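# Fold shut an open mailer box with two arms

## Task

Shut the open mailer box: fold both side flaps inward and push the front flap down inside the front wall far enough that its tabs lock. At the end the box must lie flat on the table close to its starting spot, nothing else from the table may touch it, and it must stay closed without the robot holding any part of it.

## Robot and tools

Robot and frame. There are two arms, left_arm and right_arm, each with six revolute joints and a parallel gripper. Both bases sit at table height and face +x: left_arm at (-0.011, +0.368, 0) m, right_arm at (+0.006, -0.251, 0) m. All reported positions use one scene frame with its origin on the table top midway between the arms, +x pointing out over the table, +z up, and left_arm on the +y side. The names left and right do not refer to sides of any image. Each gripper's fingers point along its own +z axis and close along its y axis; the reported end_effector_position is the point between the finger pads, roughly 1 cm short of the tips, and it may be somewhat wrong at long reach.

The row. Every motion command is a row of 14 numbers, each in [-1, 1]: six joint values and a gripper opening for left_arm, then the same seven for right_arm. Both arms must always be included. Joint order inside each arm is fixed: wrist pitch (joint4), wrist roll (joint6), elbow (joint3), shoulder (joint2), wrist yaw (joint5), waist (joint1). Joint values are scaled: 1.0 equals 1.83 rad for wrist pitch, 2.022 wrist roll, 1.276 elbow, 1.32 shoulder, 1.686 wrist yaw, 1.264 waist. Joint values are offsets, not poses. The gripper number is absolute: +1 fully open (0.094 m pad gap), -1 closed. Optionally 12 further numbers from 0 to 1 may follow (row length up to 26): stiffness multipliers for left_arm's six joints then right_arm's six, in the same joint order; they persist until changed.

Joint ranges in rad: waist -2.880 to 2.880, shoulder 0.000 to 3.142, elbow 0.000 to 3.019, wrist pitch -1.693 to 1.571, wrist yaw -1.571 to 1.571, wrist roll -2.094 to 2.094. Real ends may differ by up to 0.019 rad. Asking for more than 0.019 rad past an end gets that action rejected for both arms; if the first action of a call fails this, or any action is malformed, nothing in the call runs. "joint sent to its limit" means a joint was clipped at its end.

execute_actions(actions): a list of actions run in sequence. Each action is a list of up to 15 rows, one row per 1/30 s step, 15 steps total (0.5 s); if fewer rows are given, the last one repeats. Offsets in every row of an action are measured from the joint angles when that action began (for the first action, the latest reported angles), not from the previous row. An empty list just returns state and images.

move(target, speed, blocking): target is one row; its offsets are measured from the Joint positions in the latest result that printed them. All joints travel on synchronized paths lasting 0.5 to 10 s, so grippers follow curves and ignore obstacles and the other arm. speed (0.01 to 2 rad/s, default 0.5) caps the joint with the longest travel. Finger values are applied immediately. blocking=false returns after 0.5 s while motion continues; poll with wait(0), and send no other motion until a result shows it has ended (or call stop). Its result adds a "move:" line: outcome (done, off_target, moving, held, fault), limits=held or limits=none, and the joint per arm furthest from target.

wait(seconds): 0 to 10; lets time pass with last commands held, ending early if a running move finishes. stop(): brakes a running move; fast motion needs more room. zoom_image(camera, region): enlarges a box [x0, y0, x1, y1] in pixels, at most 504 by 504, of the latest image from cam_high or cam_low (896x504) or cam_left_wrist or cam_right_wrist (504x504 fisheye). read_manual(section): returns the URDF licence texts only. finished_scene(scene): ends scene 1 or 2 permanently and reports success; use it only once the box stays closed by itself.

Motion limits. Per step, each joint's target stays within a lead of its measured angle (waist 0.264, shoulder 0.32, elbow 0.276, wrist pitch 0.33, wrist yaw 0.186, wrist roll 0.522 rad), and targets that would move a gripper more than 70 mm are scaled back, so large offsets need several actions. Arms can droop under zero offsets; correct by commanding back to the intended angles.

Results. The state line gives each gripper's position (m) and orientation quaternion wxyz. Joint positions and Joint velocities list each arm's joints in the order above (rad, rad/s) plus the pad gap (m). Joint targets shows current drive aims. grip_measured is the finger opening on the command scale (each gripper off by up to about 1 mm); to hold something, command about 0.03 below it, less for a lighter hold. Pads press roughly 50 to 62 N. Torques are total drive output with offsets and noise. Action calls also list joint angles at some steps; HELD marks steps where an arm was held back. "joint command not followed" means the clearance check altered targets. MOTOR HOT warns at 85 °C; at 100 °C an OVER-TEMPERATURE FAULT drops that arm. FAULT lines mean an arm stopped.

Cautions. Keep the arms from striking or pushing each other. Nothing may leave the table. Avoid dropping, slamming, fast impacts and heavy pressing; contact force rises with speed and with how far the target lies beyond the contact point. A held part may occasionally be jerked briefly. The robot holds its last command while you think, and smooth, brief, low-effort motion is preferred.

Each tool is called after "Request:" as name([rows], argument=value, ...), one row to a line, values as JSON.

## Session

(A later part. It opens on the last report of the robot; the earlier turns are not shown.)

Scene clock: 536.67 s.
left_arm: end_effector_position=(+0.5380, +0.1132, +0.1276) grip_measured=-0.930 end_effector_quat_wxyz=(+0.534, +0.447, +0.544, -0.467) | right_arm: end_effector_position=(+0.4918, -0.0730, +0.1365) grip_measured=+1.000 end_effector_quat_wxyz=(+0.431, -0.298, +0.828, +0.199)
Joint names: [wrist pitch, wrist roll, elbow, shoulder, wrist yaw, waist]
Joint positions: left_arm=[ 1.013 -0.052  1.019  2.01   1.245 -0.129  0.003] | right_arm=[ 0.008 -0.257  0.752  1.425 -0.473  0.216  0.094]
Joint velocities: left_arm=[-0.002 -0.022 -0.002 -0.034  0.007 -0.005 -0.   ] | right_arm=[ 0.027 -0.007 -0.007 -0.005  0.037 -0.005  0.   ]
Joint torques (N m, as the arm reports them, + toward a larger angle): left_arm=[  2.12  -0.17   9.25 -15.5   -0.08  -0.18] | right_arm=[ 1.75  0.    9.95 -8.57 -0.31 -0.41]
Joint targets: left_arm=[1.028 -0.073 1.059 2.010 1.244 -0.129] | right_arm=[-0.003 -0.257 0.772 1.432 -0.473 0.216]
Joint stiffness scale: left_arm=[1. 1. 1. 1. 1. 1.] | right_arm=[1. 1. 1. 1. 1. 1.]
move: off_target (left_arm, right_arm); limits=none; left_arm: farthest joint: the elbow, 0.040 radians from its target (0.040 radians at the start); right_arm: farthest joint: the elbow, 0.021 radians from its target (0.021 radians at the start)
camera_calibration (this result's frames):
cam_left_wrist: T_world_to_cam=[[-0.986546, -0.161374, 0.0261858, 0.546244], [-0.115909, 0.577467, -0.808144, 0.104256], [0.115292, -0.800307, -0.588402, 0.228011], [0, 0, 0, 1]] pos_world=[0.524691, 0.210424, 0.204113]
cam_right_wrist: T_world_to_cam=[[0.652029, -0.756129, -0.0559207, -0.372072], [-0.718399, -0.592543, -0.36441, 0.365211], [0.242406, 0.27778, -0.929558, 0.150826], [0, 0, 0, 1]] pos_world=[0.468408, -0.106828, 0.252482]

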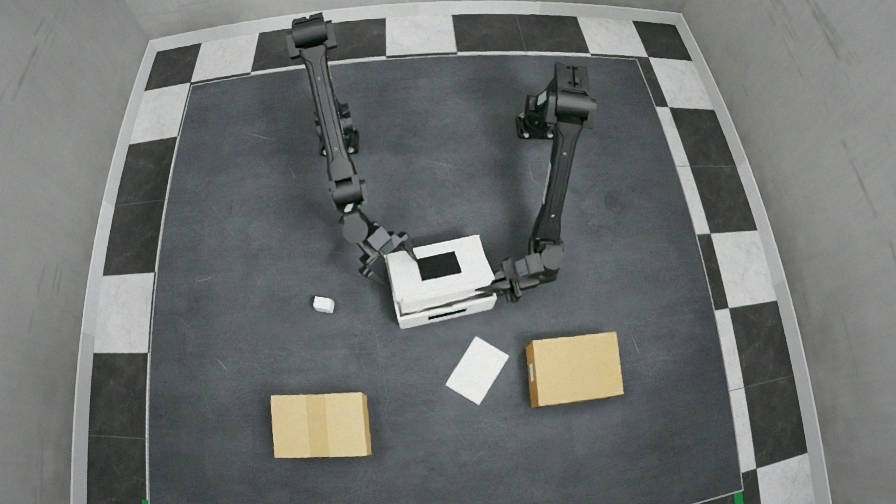

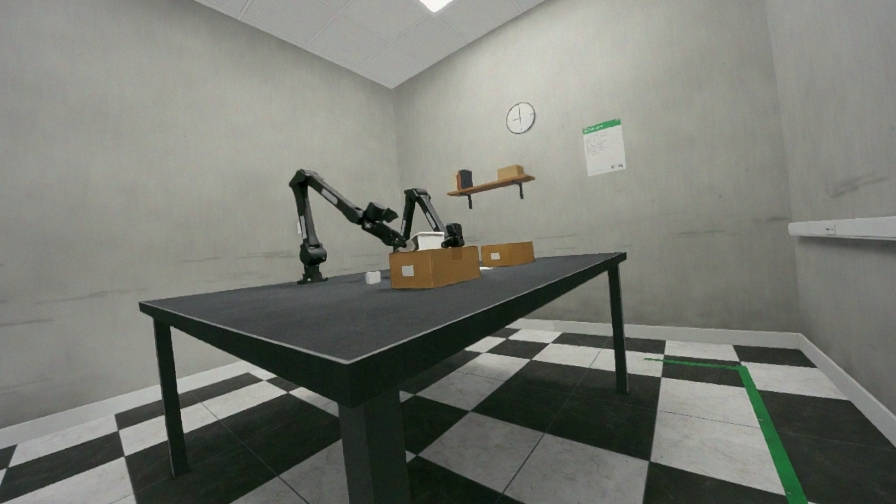

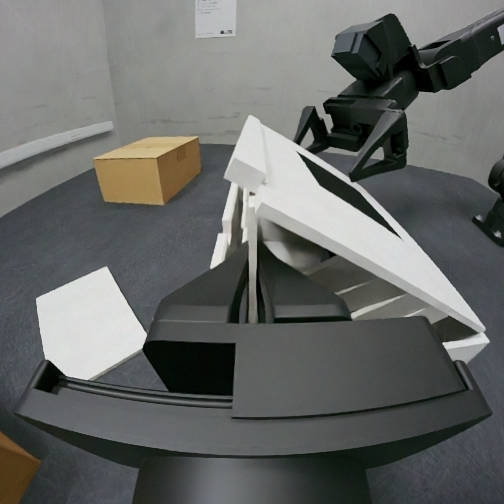

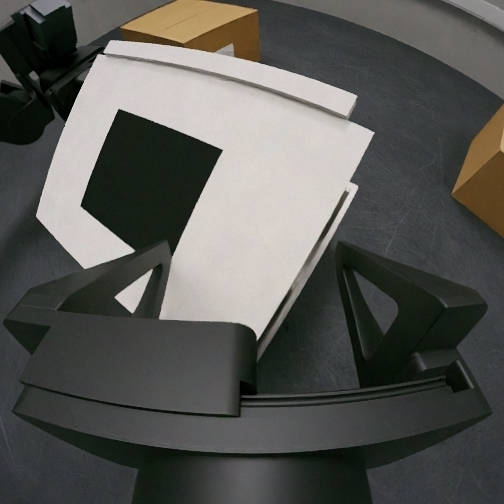

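Request:
move(target=[0.008,-0.01,0.032,0,0,0,-0.96,0,0,0.2,0,0,0,1], speed=0.3)

Request:
move(target=[0.008,-0.01,0.032,0,0,0,-0.96,-0.44,0.127,0.26,0.1,0.28,0.21,-1], speed=0.5)

Scene clock: 552.80 s.
left_arm: end_effector_position=(+0.5378, +0.1132, +0.1275) grip_measured=-0.947 end_effector_quat_wxyz=(+0.534, +0.447, +0.544, -0.467) | right_arm: end_effector_position=(+0.5612, -0.0589, +0.2491) grip_measured=+1.000 end_effector_quat_wxyz=(+0.524, -0.308, +0.773, +0.183)
Joint names: [wrist pitch, wrist roll, elbow, shoulder, wrist yaw, waist]
Joint positions: left_arm=[ 1.013 -0.052  1.019  2.01   1.245 -0.129  0.002] | right_arm=[ 0.008 -0.257  0.971  1.425 -0.473  0.216  0.094]
Joint velocities: left_arm=[-0.002  0.022 -0.002 -0.015 -0.037 -0.024 -0.001] | right_arm=[ 0.002 -0.037 -0.007 -0.015 -0.007 -0.024  0.   ]
Joint torques (N m, as the arm reports them, + toward a larger angle): left_arm=[  2.14  -0.17   9.31 -15.32  -0.06  -0.07] | right_arm=[  2.53   0.01  12.24 -10.77  -0.25  -0.02]
Joint targets: left_arm=[1.028 -0.073 1.060 2.010 1.245 -0.129] | right_arm=[0.008 -0.257 1.007 1.425 -0.473 0.216]
Joint stiffness scale: left_arm=[1. 1. 1. 1. 1. 1.] | right_arm=[1. 1. 1. 1. 1. 1.]
move: off_target (left_arm, right_arm); limits=none; left_arm: farthest joint: the elbow, 0.041 radians from its target (0.041 radians at the start); right_arm: farthest joint: the elbow, 0.037 radians from its target (0.256 radians at the start)
camera_calibration (this result's frames):
cam_left_wrist: T_world_to_cam=[[-0.986597, -0.160999, 0.0265446, 0.546007], [-0.115992, 0.577567, -0.808061, 0.104147], [0.114766, -0.800309, -0.588501, 0.228258], [0, 0, 0, 1]] pos_world=[0.524573, 0.210432, 0.203994]
cam_right_wrist: T_world_to_cam=[[0.652513, -0.75603, 0.0514251, -0.427362], [-0.621596, -0.57283, -0.534307, 0.453678], [0.43341, 0.316677, -0.843725, 0.108493], [0, 0, 0, 1]] pos_world=[0.513842, -0.0975753, 0.355919]

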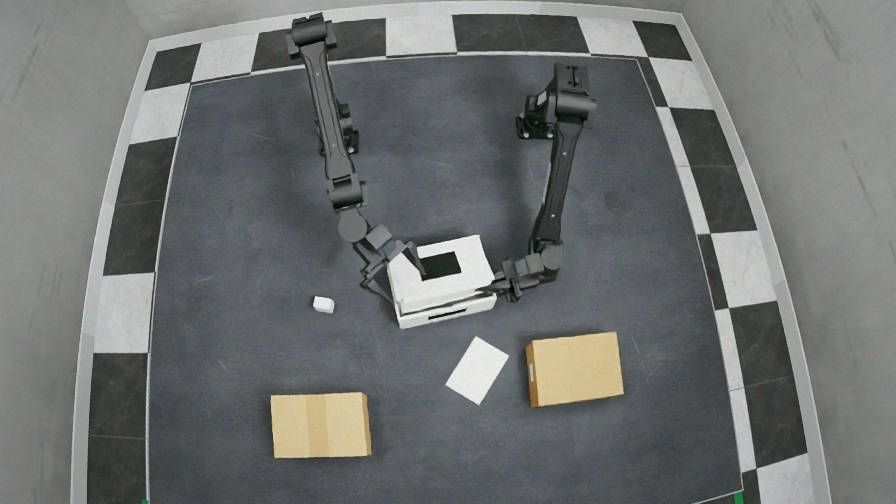

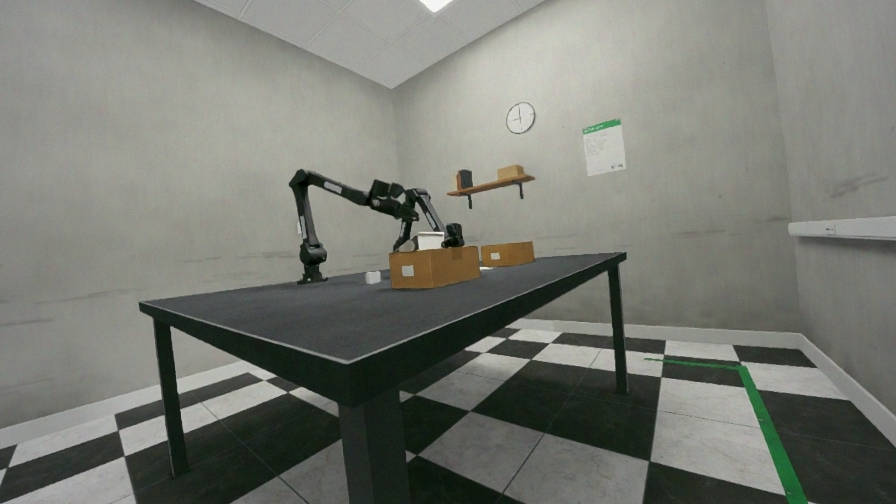

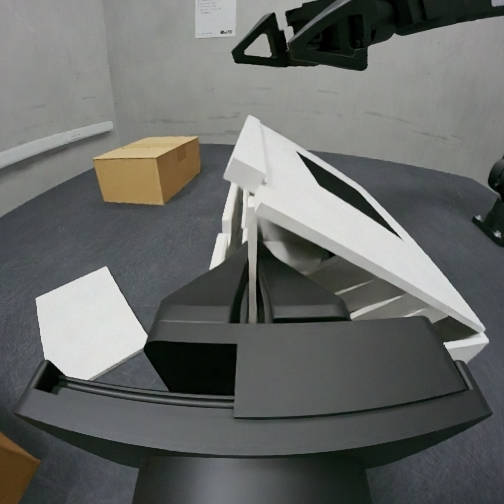

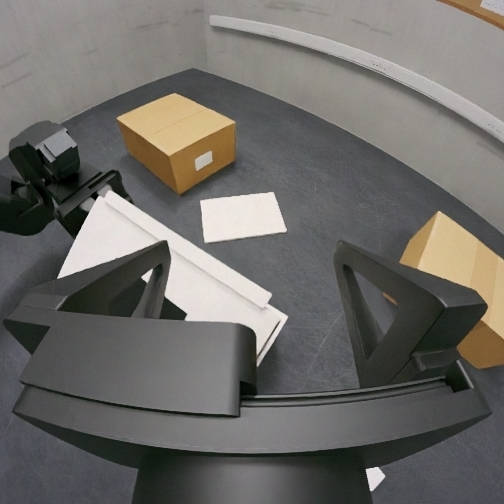

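Scene clock: 555.03 s.
left_arm: end_effector_position=(+0.5378, +0.1132, +0.1276) grip_measured=-0.948 end_effector_quat_wxyz=(+0.534, +0.447, +0.544, -0.468) | right_arm: end_effector_position=(+0.5118, -0.0026, +0.1864) grip_measured=-0.996 end_effector_quat_wxyz=(+0.240, -0.226, +0.942, +0.056)
Joint names: [wrist pitch, wrist roll, elbow, shoulder, wrist yaw, waist]
Joint positions: left_arm=[ 1.013 -0.052  1.019  2.01   1.246 -0.129  0.002] | right_arm=[-0.785 -0.013  1.257  1.544 -0.004  0.472  0.   ]
Joint velocities: left_arm=[-0.007 -0.007 -0.017  0.005  0.022 -0.024 -0.   ] | right_arm=[ 0.012 -0.007 -0.007 -0.015  0.051 -0.015 -0.001]
Joint torques (N m, as the arm reports them, + toward a larger angle): left_arm=[  2.17  -0.17   9.27 -15.36  -0.07  -0.05] | right_arm=[  1.35   0.11  13.07 -11.47   0.06   0.91]
Joint targets: left_arm=[1.028 -0.073 1.060 2.010 1.245 -0.129] | right_arm=[-0.797 -0.001 1.302 1.558 -0.001 0.482]
Joint stiffness scale: left_arm=[1. 1. 1. 1. 1. 1.] | right_arm=[1. 1. 1. 1. 1. 1.]
move: off_target (left_arm, right_arm); limits=none; left_arm: farthest joint: the elbow, 0.041 radians from its target (0.041 radians at the start); right_arm: farthest joint: the elbow, 0.046 radians from its target (0.332 radians at the start)
camera_calibration (this result's frames):
cam_left_wrist: T_world_to_cam=[[-0.98673, -0.160246, 0.0261776, 0.54602], [-0.115245, 0.57762, -0.80813, 0.103873], [0.114379, -0.800423, -0.588422, 0.228512], [0, 0, 0, 1]] pos_world=[0.524608, 0.210405, 0.204111]
cam_right_wrist: T_world_to_cam=[[0.444787, -0.895282, 0.0251969, -0.238463], [-0.890969, -0.439425, 0.114367, 0.438993], [-0.0913184, -0.0733186, -0.993119, 0.354528], [0, 0, 0, 1]] pos_world=[0.52957, 0.00540668, 0.30789]

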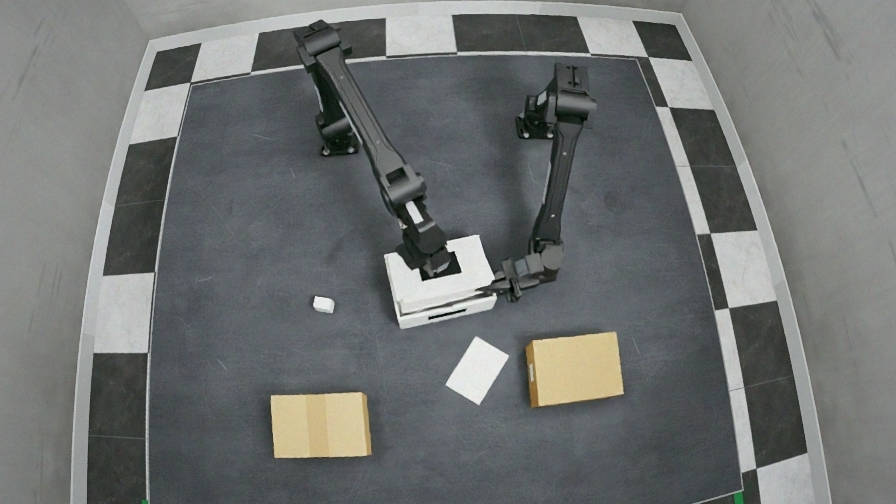

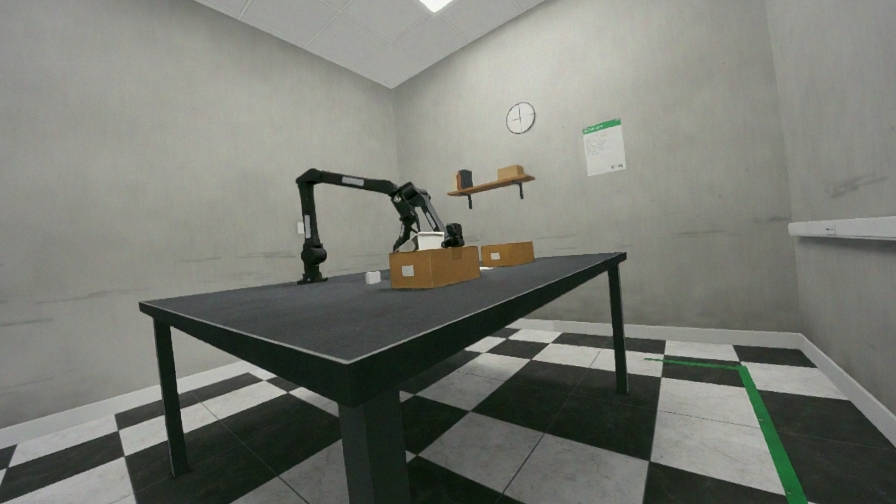

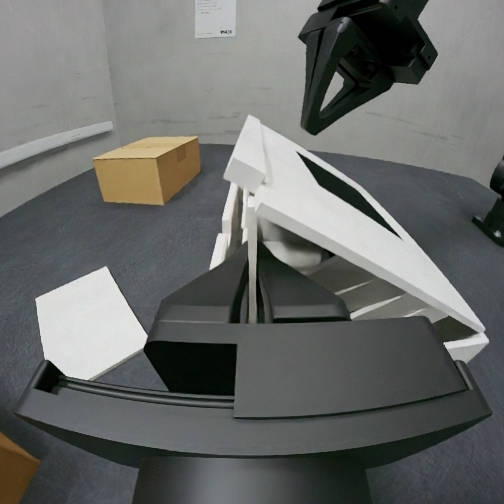

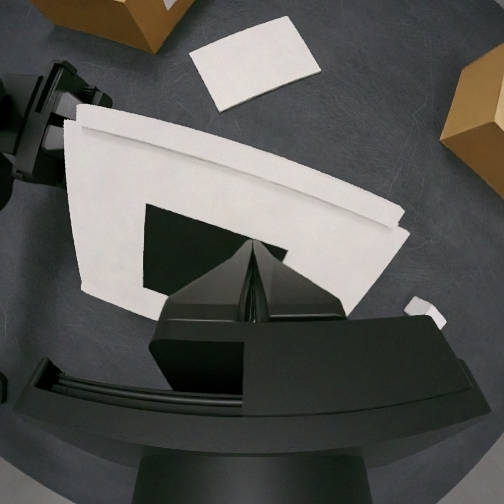

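Request:
move(target=[0.008,-0.01,0.032,0,0,0,-0.915,-0.006,0,0.03,0.066,0,0,-1], speed=0.04)

Request:
zoom_image(camera="cam_high", region=[380, 230, 540, 340])

Scene clock: 566.00 s.
left_arm: end_effector_position=(+0.5401, +0.1129, +0.1298) grip_measured=-0.916 end_effector_quat_wxyz=(+0.535, +0.446, +0.544, -0.468) | right_arm: end_effector_position=(+0.5153, -0.0008, +0.1548) grip_measured=-0.996 end_effector_quat_wxyz=(+0.212, -0.227, +0.949, +0.050)
Joint names: [wrist pitch, wrist roll, elbow, shoulder, wrist yaw, waist]
Joint positions: left_arm=[ 1.013 -0.059  1.026  2.01   1.244 -0.129  0.004] | right_arm=[-0.785 -0.012  1.261  1.606 -0.004  0.472  0.   ]
Joint velocities: left_arm=[ 0.007  0.051  0.002 -0.024 -0.051 -0.015 -0.   ] | right_arm=[ 0.022  0.037 -0.002 -0.005 -0.022  0.015  0.001]
Joint torques (N m, as the arm reports them, + toward a larger angle): left_arm=[  2.13  -0.1    8.75 -15.34   0.02  -0.16] | right_arm=[  1.08  -0.03  11.8  -11.1   -0.12  -0.42]
Joint targets: left_arm=[1.028 -0.073 1.060 2.010 1.246 -0.129] | right_arm=[-0.796 -0.013 1.295 1.632 -0.004 0.472]
Joint stiffness scale: left_arm=[1. 1. 1. 1. 1. 1.] | right_arm=[1. 1. 1. 1. 1. 1.]
move: off_target (left_arm, right_arm); limits=none; left_arm: farthest joint: the elbow, 0.034 radians from its target (0.041 radians at the start); right_arm: farthest joint: the elbow, 0.034 radians from its target (0.039 radians at the start)
camera_calibration (this result's frames):
cam_left_wrist: T_world_to_cam=[[-0.986431, -0.162017, 0.0265289, 0.548224], [-0.116318, 0.575664, -0.809371, 0.107048], [0.11586, -0.801474, -0.586699, 0.228418], [0, 0, 0, 1]] pos_world=[0.526772, 0.210269, 0.20611]
cam_right_wrist: T_world_to_cam=[[0.445469, -0.89496, 0.024587, -0.23794], [-0.883857, -0.435234, 0.171373, 0.433993], [-0.142671, -0.0980727, -0.984899, 0.348755], [0, 0, 0, 1]] pos_world=[0.539339, 0.0101451, 0.274964]

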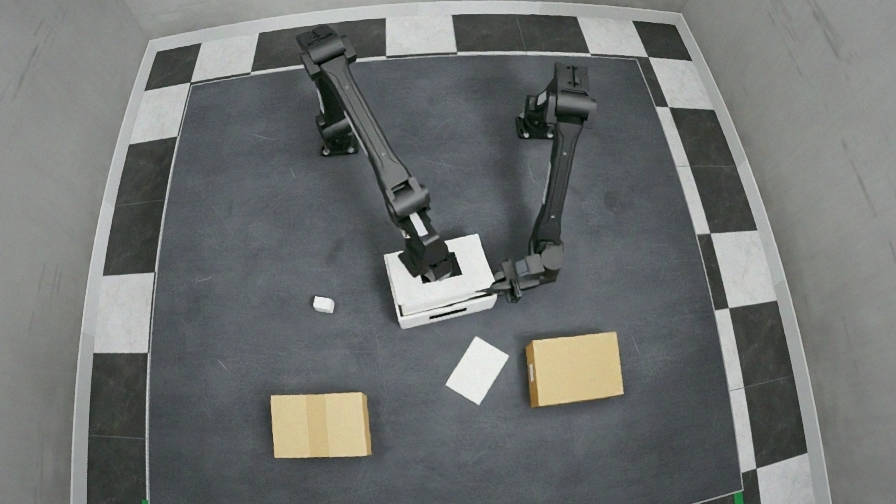

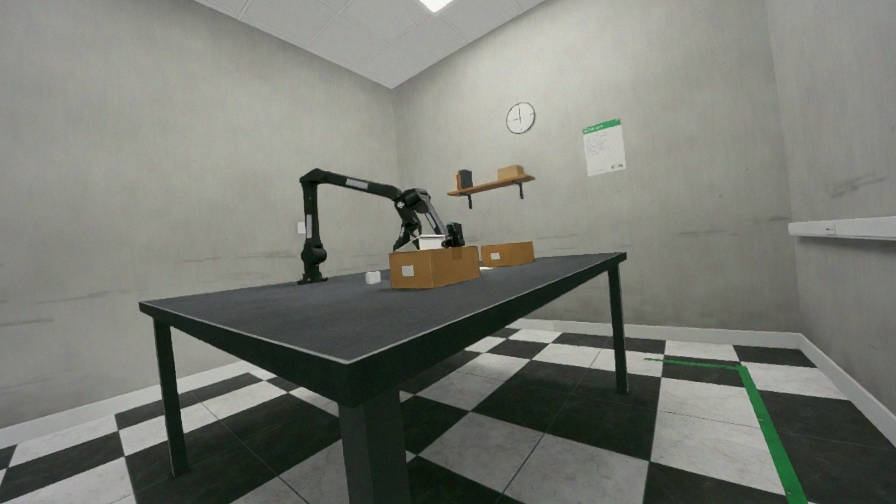

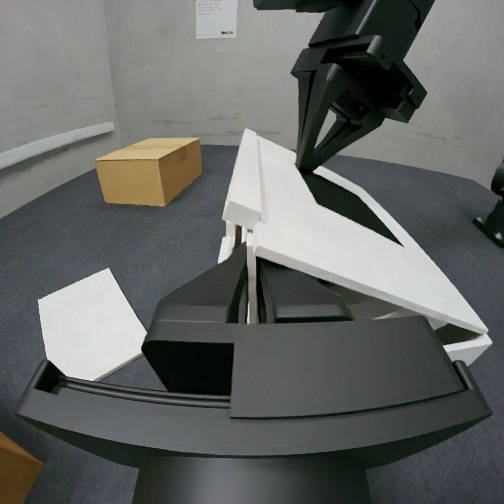

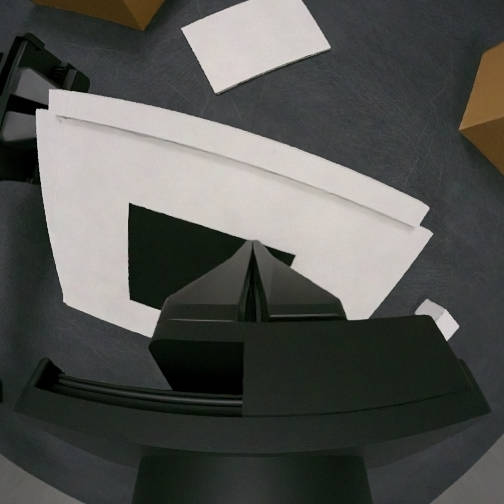

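Region (380, 230, 540, 340) of cam_high's 896x504 image, scaled by 3.150, with more detail than that image has; it fills the top 346 rows of this view, and the rest is white.

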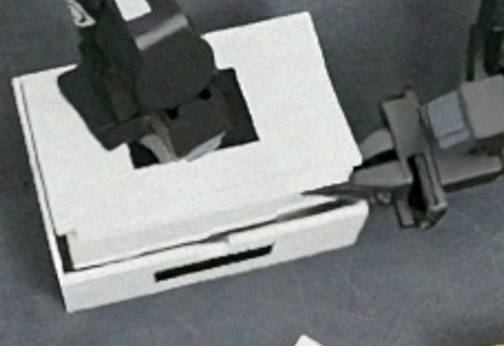

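Request:
move(target=[0.015,0,-0.03,-0.05,0.065,0.09,-0.82,-0.006,0,0.027,0.01,0,0,-1], speed=0.08)

Request:
move(target=[0,0,0.03,-0.03,0,0.06,-0.82,-0.006,0,0.027,0.05,0,0,-1], speed=0.05)

Request:
zoom_image(camera="cam_high", region=[380, 230, 540, 340])

Scene clock: 583.93 s.
left_arm: end_effector_position=(+0.5347, +0.1715, +0.1351) grip_measured=-0.822 end_effector_quat_wxyz=(+0.536, +0.447, +0.545, -0.465) | right_arm: end_effector_position=(+0.5153, -0.0009, +0.1550) grip_measured=-0.996 end_effector_quat_wxyz=(+0.213, -0.227, +0.949, +0.050)
Joint names: [wrist pitch, wrist roll, elbow, shoulder, wrist yaw, waist]
Joint positions: left_arm=[ 1.025 -0.059  0.986  1.978  1.349 -0.019  0.008] | right_arm=[-0.785 -0.012  1.261  1.606 -0.004  0.472  0.   ]
Joint velocities: left_arm=[ 0.002  0.007  0.002 -0.005 -0.007  0.005 -0.   ] | right_arm=[-0.017  0.007 -0.012  0.005  0.022 -0.015 -0.   ]
Joint torques (N m, as the arm reports them, + toward a larger angle): left_arm=[  2.1    0.01   5.82 -17.73   0.14   0.3 ] | right_arm=[  1.14   0.    11.99 -11.91  -0.11  -0.44]
Joint targets: left_arm=[1.041 -0.059 0.988 1.944 1.354 -0.015] | right_arm=[-0.796 -0.012 1.295 1.619 -0.004 0.472]
Joint stiffness scale: left_arm=[1. 1. 1. 1. 1. 1.] | right_arm=[1. 1. 1. 1. 1. 1.]
move: off_target (left_arm, right_arm); limits=none; left_arm: farthest joint: the shoulder, 0.034 radians from its target (0.066 radians at the start); right_arm: farthest joint: the elbow, 0.035 radians from its target (0.035 radians at the start)
camera_calibration (this result's frames):
cam_left_wrist: T_world_to_cam=[[-0.985779, -0.166649, 0.0216151, 0.553307], [-0.115334, 0.577401, -0.808273, 0.0759415], [0.122217, -0.799272, -0.588411, 0.275569], [0, 0, 0, 1]] pos_world=[0.520518, 0.268614, 0.211569]
cam_right_wrist: T_world_to_cam=[[0.44546, -0.894964, 0.0245889, -0.237941], [-0.883915, -0.435263, 0.170997, 0.434036], [-0.142334, -0.097907, -0.984965, 0.348795], [0, 0, 0, 1]] pos_world=[0.53929, 0.0101207, 0.275182]

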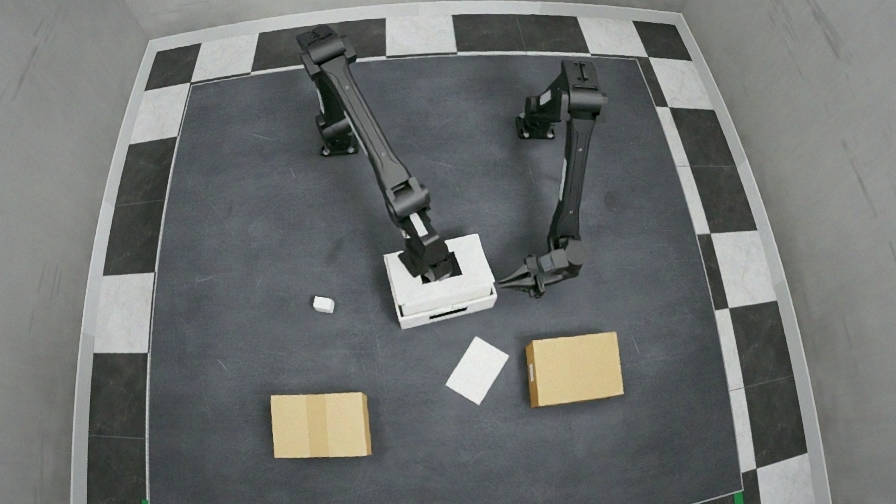

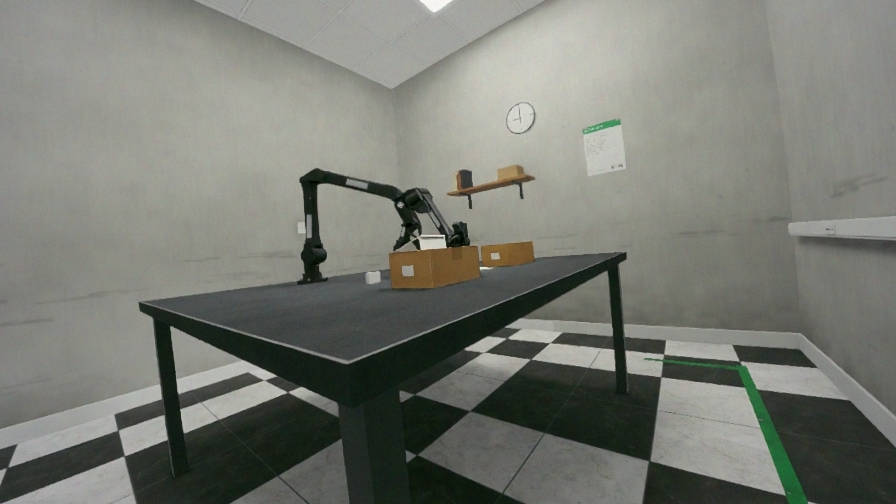

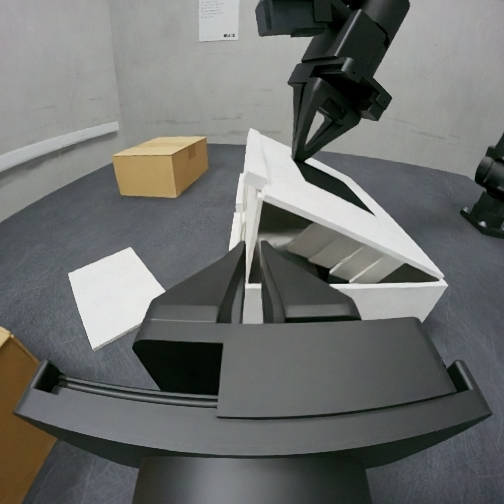

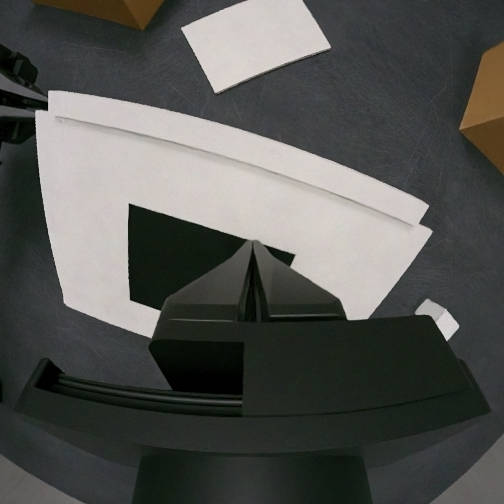

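Scene clock: 585.83 s.
left_arm: end_effector_position=(+0.5483, +0.2103, +0.1385) grip_measured=-0.822 end_effector_quat_wxyz=(+0.555, +0.429, +0.558, -0.444) | right_arm: end_effector_position=(+0.5158, -0.0006, +0.1279) grip_measured=-0.996 end_effector_quat_wxyz=(+0.189, -0.228, +0.954, +0.045)
Joint names: [wrist pitch, wrist roll, elbow, shoulder, wrist yaw, waist]
Joint positions: left_arm=[ 1.025 -0.059  0.99   1.974  1.349  0.051  0.008] | right_arm=[-0.785 -0.012  1.261  1.655 -0.004  0.472  0.   ]
Joint velocities: left_arm=[ 0.002  0.051 -0.002 -0.015 -0.037 -0.015  0.001] | right_arm=[ 0.002 -0.066  0.007 -0.005  0.022 -0.015  0.   ]
Joint torques (N m, as the arm reports them, + toward a larger angle): left_arm=[  1.37   0.02   8.77 -17.64  -0.07   0.37] | right_arm=[  1.12  -0.01  11.69 -12.24  -0.09  -0.47]
Joint targets: left_arm=[1.025 -0.059 1.025 1.939 1.349 0.056] | right_arm=[-0.796 -0.012 1.295 1.672 -0.004 0.472]
Joint stiffness scale: left_arm=[1. 1. 1. 1. 1. 1.] | right_arm=[1. 1. 1. 1. 1. 1.]
move: off_target (left_arm, right_arm); limits=none; left_arm: farthest joint: the shoulder, 0.036 radians from its target (0.040 radians at the start); right_arm: farthest joint: the elbow, 0.035 radians from its target (0.035 radians at the start)
camera_calibration (this result's frames):
cam_left_wrist: T_world_to_cam=[[-0.971806, -0.235378, 0.0137967, 0.580994], [-0.149067, 0.568011, -0.809409, 0.0785512], [0.18268, -0.788645, -0.587084, 0.271371], [0, 0, 0, 1]] pos_world=[0.526748, 0.30615, 0.214882]
cam_right_wrist: T_world_to_cam=[[0.446548, -0.894429, 0.0243124, -0.237804], [-0.875221, -0.430989, 0.219628, 0.428494], [-0.185964, -0.119353, -0.975281, 0.343481], [0, 0, 0, 1]] pos_world=[0.545093, 0.0129734, 0.246663]

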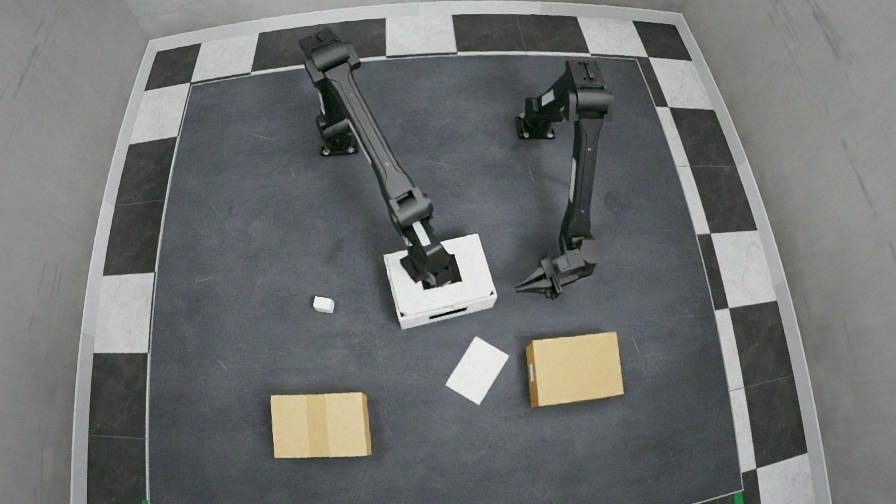

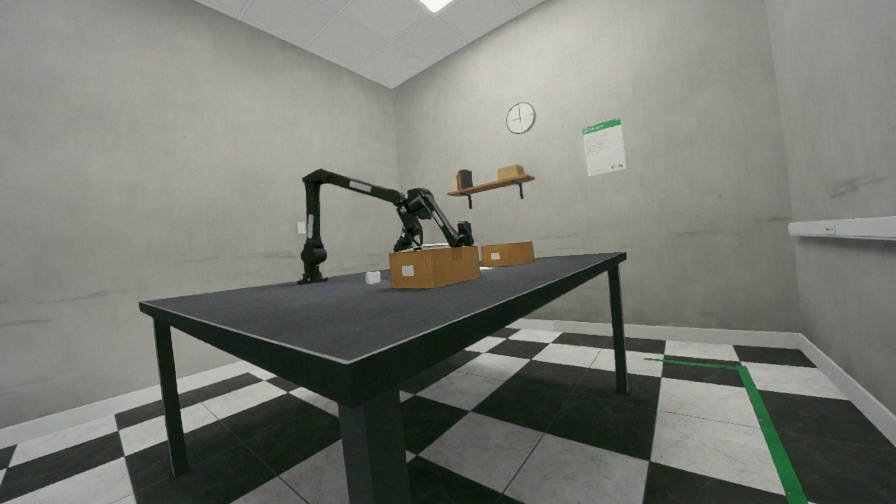

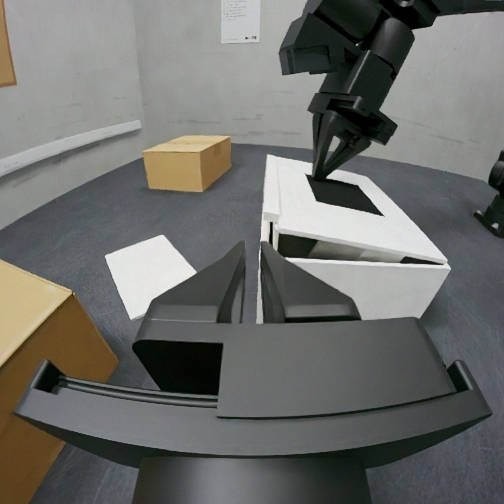

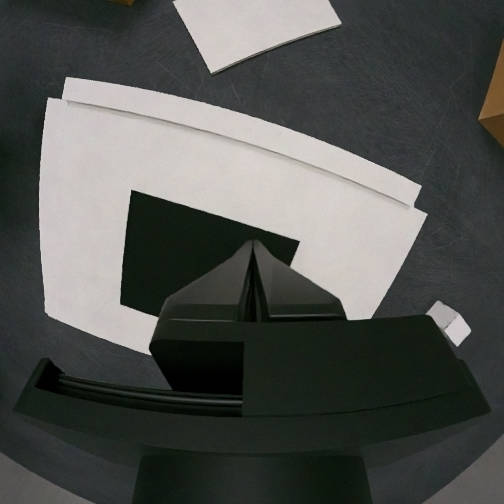

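Region (380, 230, 540, 340) of cam_high's 896x504 image, scaled by 3.150, with more detail than that image has; it fills the top 346 rows of this view, and the rest is white.

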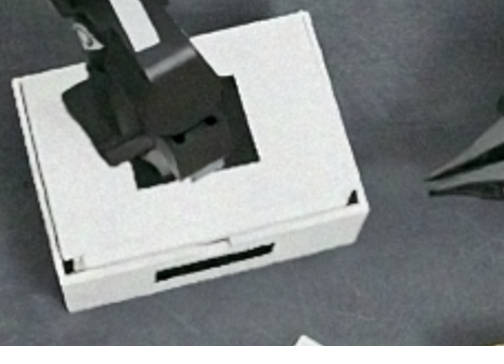

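Request:
move(target=[0,0,0.028,0,0,0,-0.82,-0.006,0,0.015,0.055,0,0,-1], speed=0.04)

Scene clock: 592.50 s.
left_arm: end_effector_position=(+0.5483, +0.2103, +0.1385) grip_measured=-0.822 end_effector_quat_wxyz=(+0.555, +0.429, +0.558, -0.444) | right_arm: end_effector_position=(+0.5155, -0.0007, +0.1123) grip_measured=-0.996 end_effector_quat_wxyz=(+0.175, -0.229, +0.957, +0.042)
Joint names: [wrist pitch, wrist roll, elbow, shoulder, wrist yaw, waist]
Joint positions: left_arm=[ 1.025 -0.059  0.99   1.974  1.349  0.051  0.008] | right_arm=[-0.785 -0.012  1.261  1.684 -0.004  0.472  0.   ]
Joint velocities: left_arm=[ 0.002 -0.037 -0.012 -0.015 -0.037 -0.005 -0.   ] | right_arm=[-0.002 -0.037 -0.007 -0.015 -0.022 -0.015 -0.001]
Joint torques (N m, as the arm reports them, + toward a larger angle): left_arm=[  1.39   0.02   8.85 -14.9   -0.06  -0.16] | right_arm=[  1.04   0.02  10.33 -10.47  -0.12  -0.39]
Joint targets: left_arm=[1.025 -0.059 1.026 1.974 1.349 0.051] | right_arm=[-0.796 -0.012 1.280 1.728 -0.004 0.472]
Joint stiffness scale: left_arm=[1. 1. 1. 1. 1. 1.] | right_arm=[1. 1. 1. 1. 1. 1.]
move: off_target (left_arm, right_arm); limits=none; left_arm: farthest joint: the elbow, 0.035 radians from its target (0.035 radians at the start); right_arm: farthest joint: the shoulder, 0.044 radians from its target (0.072 radians at the start)
camera_calibration (this result's frames):
cam_left_wrist: T_world_to_cam=[[-0.971806, -0.235378, 0.0137967, 0.580994], [-0.149067, 0.568011, -0.809409, 0.0785512], [0.18268, -0.788645, -0.587084, 0.271371], [0, 0, 0, 1]] pos_world=[0.526748, 0.30615, 0.214882]
cam_right_wrist: T_world_to_cam=[[0.44717, -0.894123, 0.0241256, -0.237722], [-0.869224, -0.428041, 0.247447, 0.425419], [-0.210921, -0.131621, -0.968601, 0.340293], [0, 0, 0, 1]] pos_world=[0.547862, 0.0143343, 0.230075]

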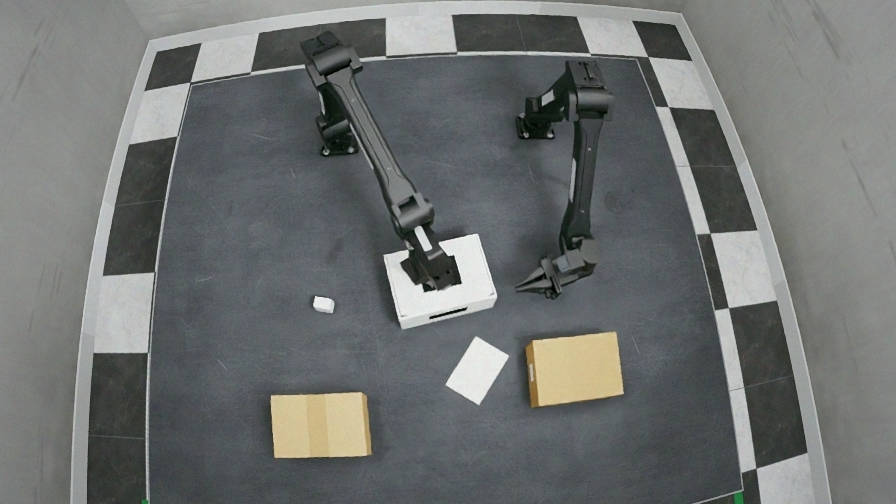

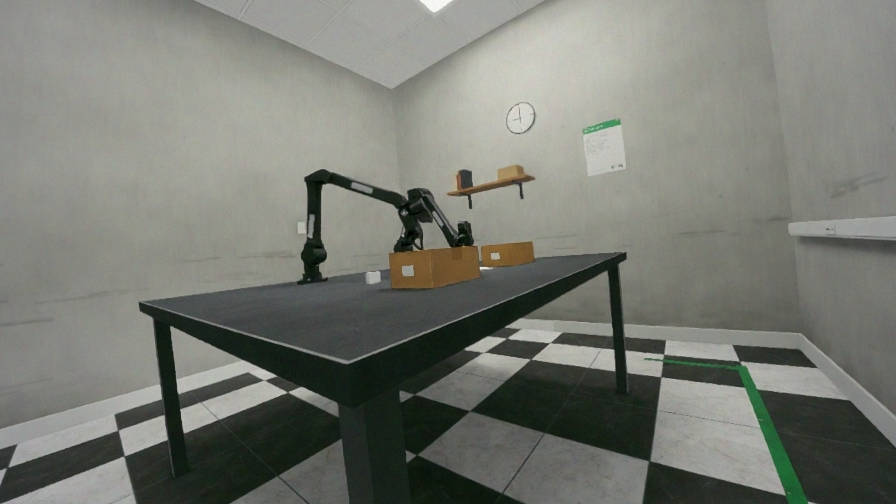

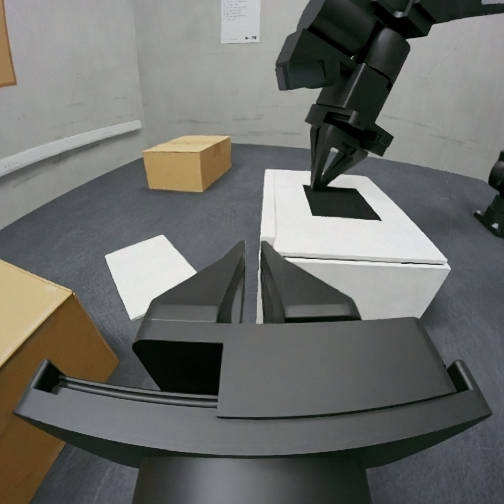

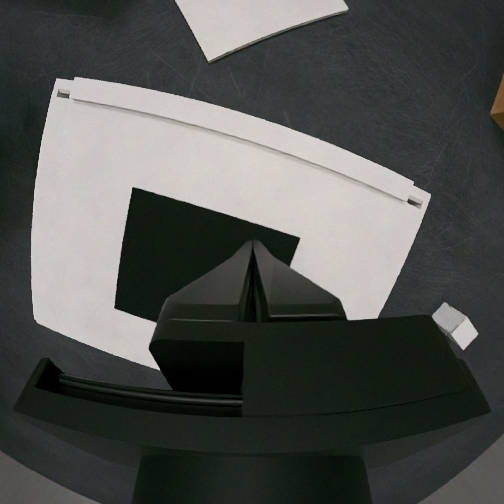

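Request:
move(target=[0,0,0.028,0,0,0,-0.82,0,0,0.03,-0.075,0,0,-1], speed=0.1)

Request:
zoom_image(camera="cam_left_wrist", region=[240, 150, 460, 330])

Scene clock: 600.43 s.
left_arm: end_effector_position=(+0.5483, +0.2103, +0.1385) grip_measured=-0.822 end_effector_quat_wxyz=(+0.555, +0.429, +0.558, -0.444) | right_arm: end_effector_position=(+0.5150, -0.0010, +0.1620) grip_measured=-0.996 end_effector_quat_wxyz=(+0.219, -0.227, +0.948, +0.052)
Joint names: [wrist pitch, wrist roll, elbow, shoulder, wrist yaw, waist]
Joint positions: left_arm=[ 1.025 -0.059  0.99   1.974  1.349  0.051  0.008] | right_arm=[-0.785 -0.012  1.261  1.593 -0.004  0.472  0.   ]
Joint velocities: left_arm=[ 0.002  0.007  0.007 -0.005  0.007 -0.015 -0.   ] | right_arm=[-0.007  0.007  0.007  0.005 -0.037 -0.005 -0.   ]
Joint torques (N m, as the arm reports them, + toward a larger angle): left_arm=[  1.37   0.02   8.83 -14.89  -0.06  -0.17] | right_arm=[  1.62   0.02  12.23 -13.05  -0.09  -0.82]
Joint targets: left_arm=[1.025 -0.059 1.026 1.974 1.349 0.051] | right_arm=[-0.785 -0.012 1.299 1.585 -0.004 0.472]
Joint stiffness scale: left_arm=[1. 1. 1. 1. 1. 1.] | right_arm=[1. 1. 1. 1. 1. 1.]
move: off_target (left_arm, right_arm); limits=none; left_arm: farthest joint: the elbow, 0.035 radians from its target (0.035 radians at the start); right_arm: farthest joint: the elbow, 0.038 radians from its target (0.038 radians at the start)
camera_calibration (this result's frames):
cam_left_wrist: T_world_to_cam=[[-0.971806, -0.235378, 0.0137967, 0.580994], [-0.149067, 0.568011, -0.809409, 0.0785512], [0.18268, -0.788645, -0.587084, 0.271371], [0, 0, 0, 1]] pos_world=[0.526748, 0.30615, 0.214882]
cam_right_wrist: T_world_to_cam=[[0.445174, -0.895105, 0.0246513, -0.237976], [-0.885831, -0.436204, 0.158204, 0.435529], [-0.130856, -0.0922652, -0.987099, 0.350139], [0, 0, 0, 1]] pos_world=[0.537563, 0.00927202, 0.282586]

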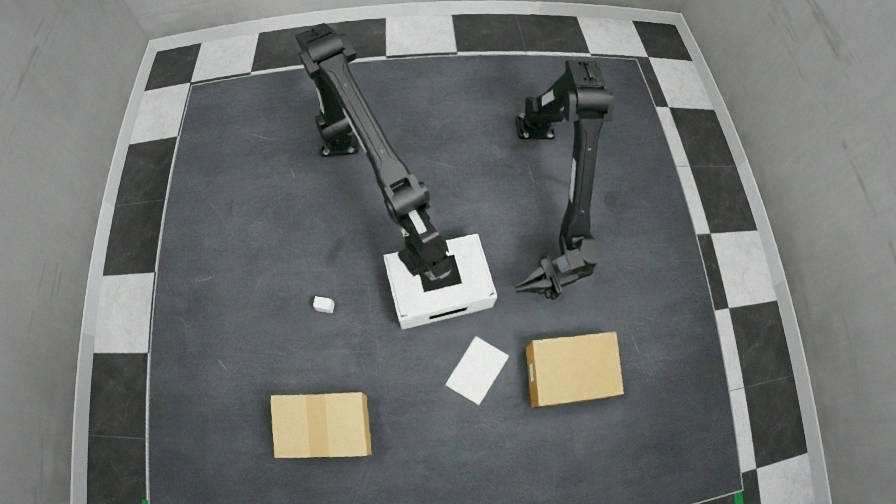

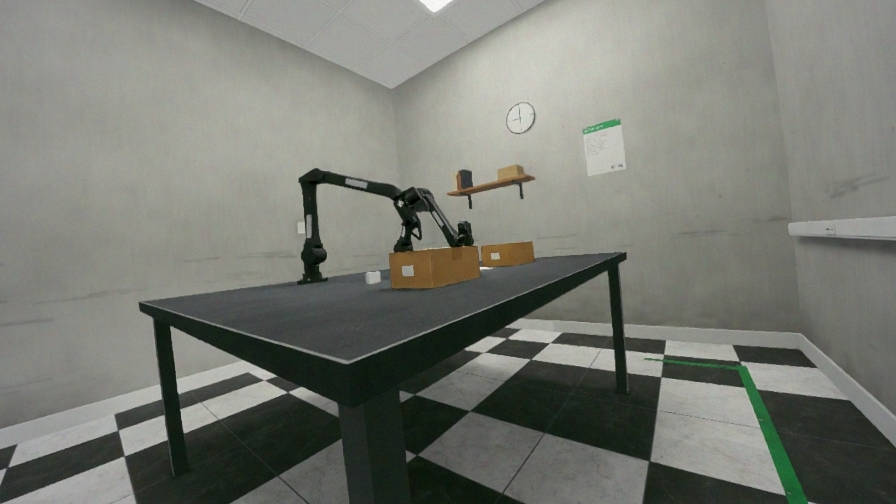

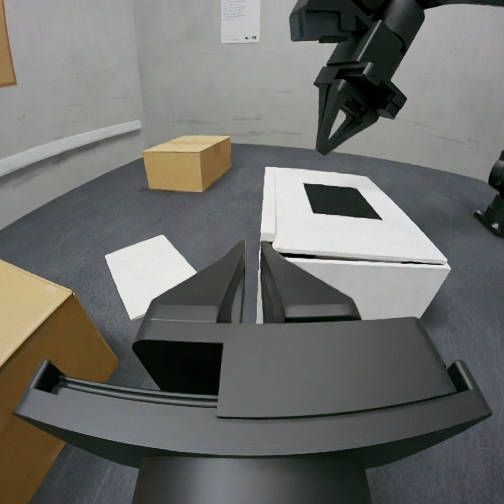

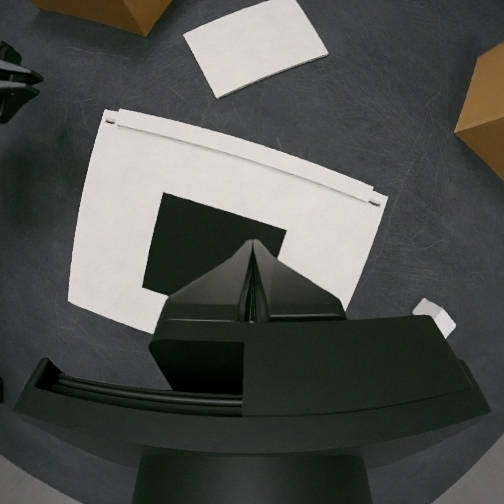

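Region (240, 150, 460, 330) of cam_left_wrist's 504x504 image, scaled by 2.291, with more detail than that image has; it fills the top 412 rows of this view, and the rest is white.

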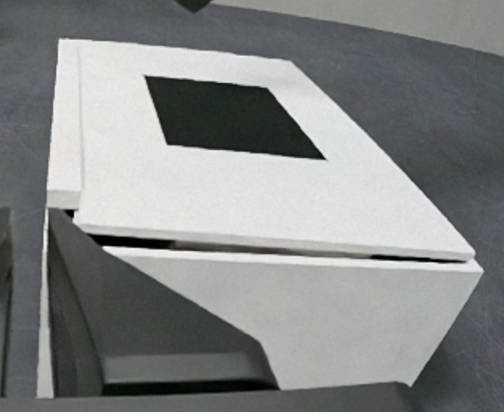

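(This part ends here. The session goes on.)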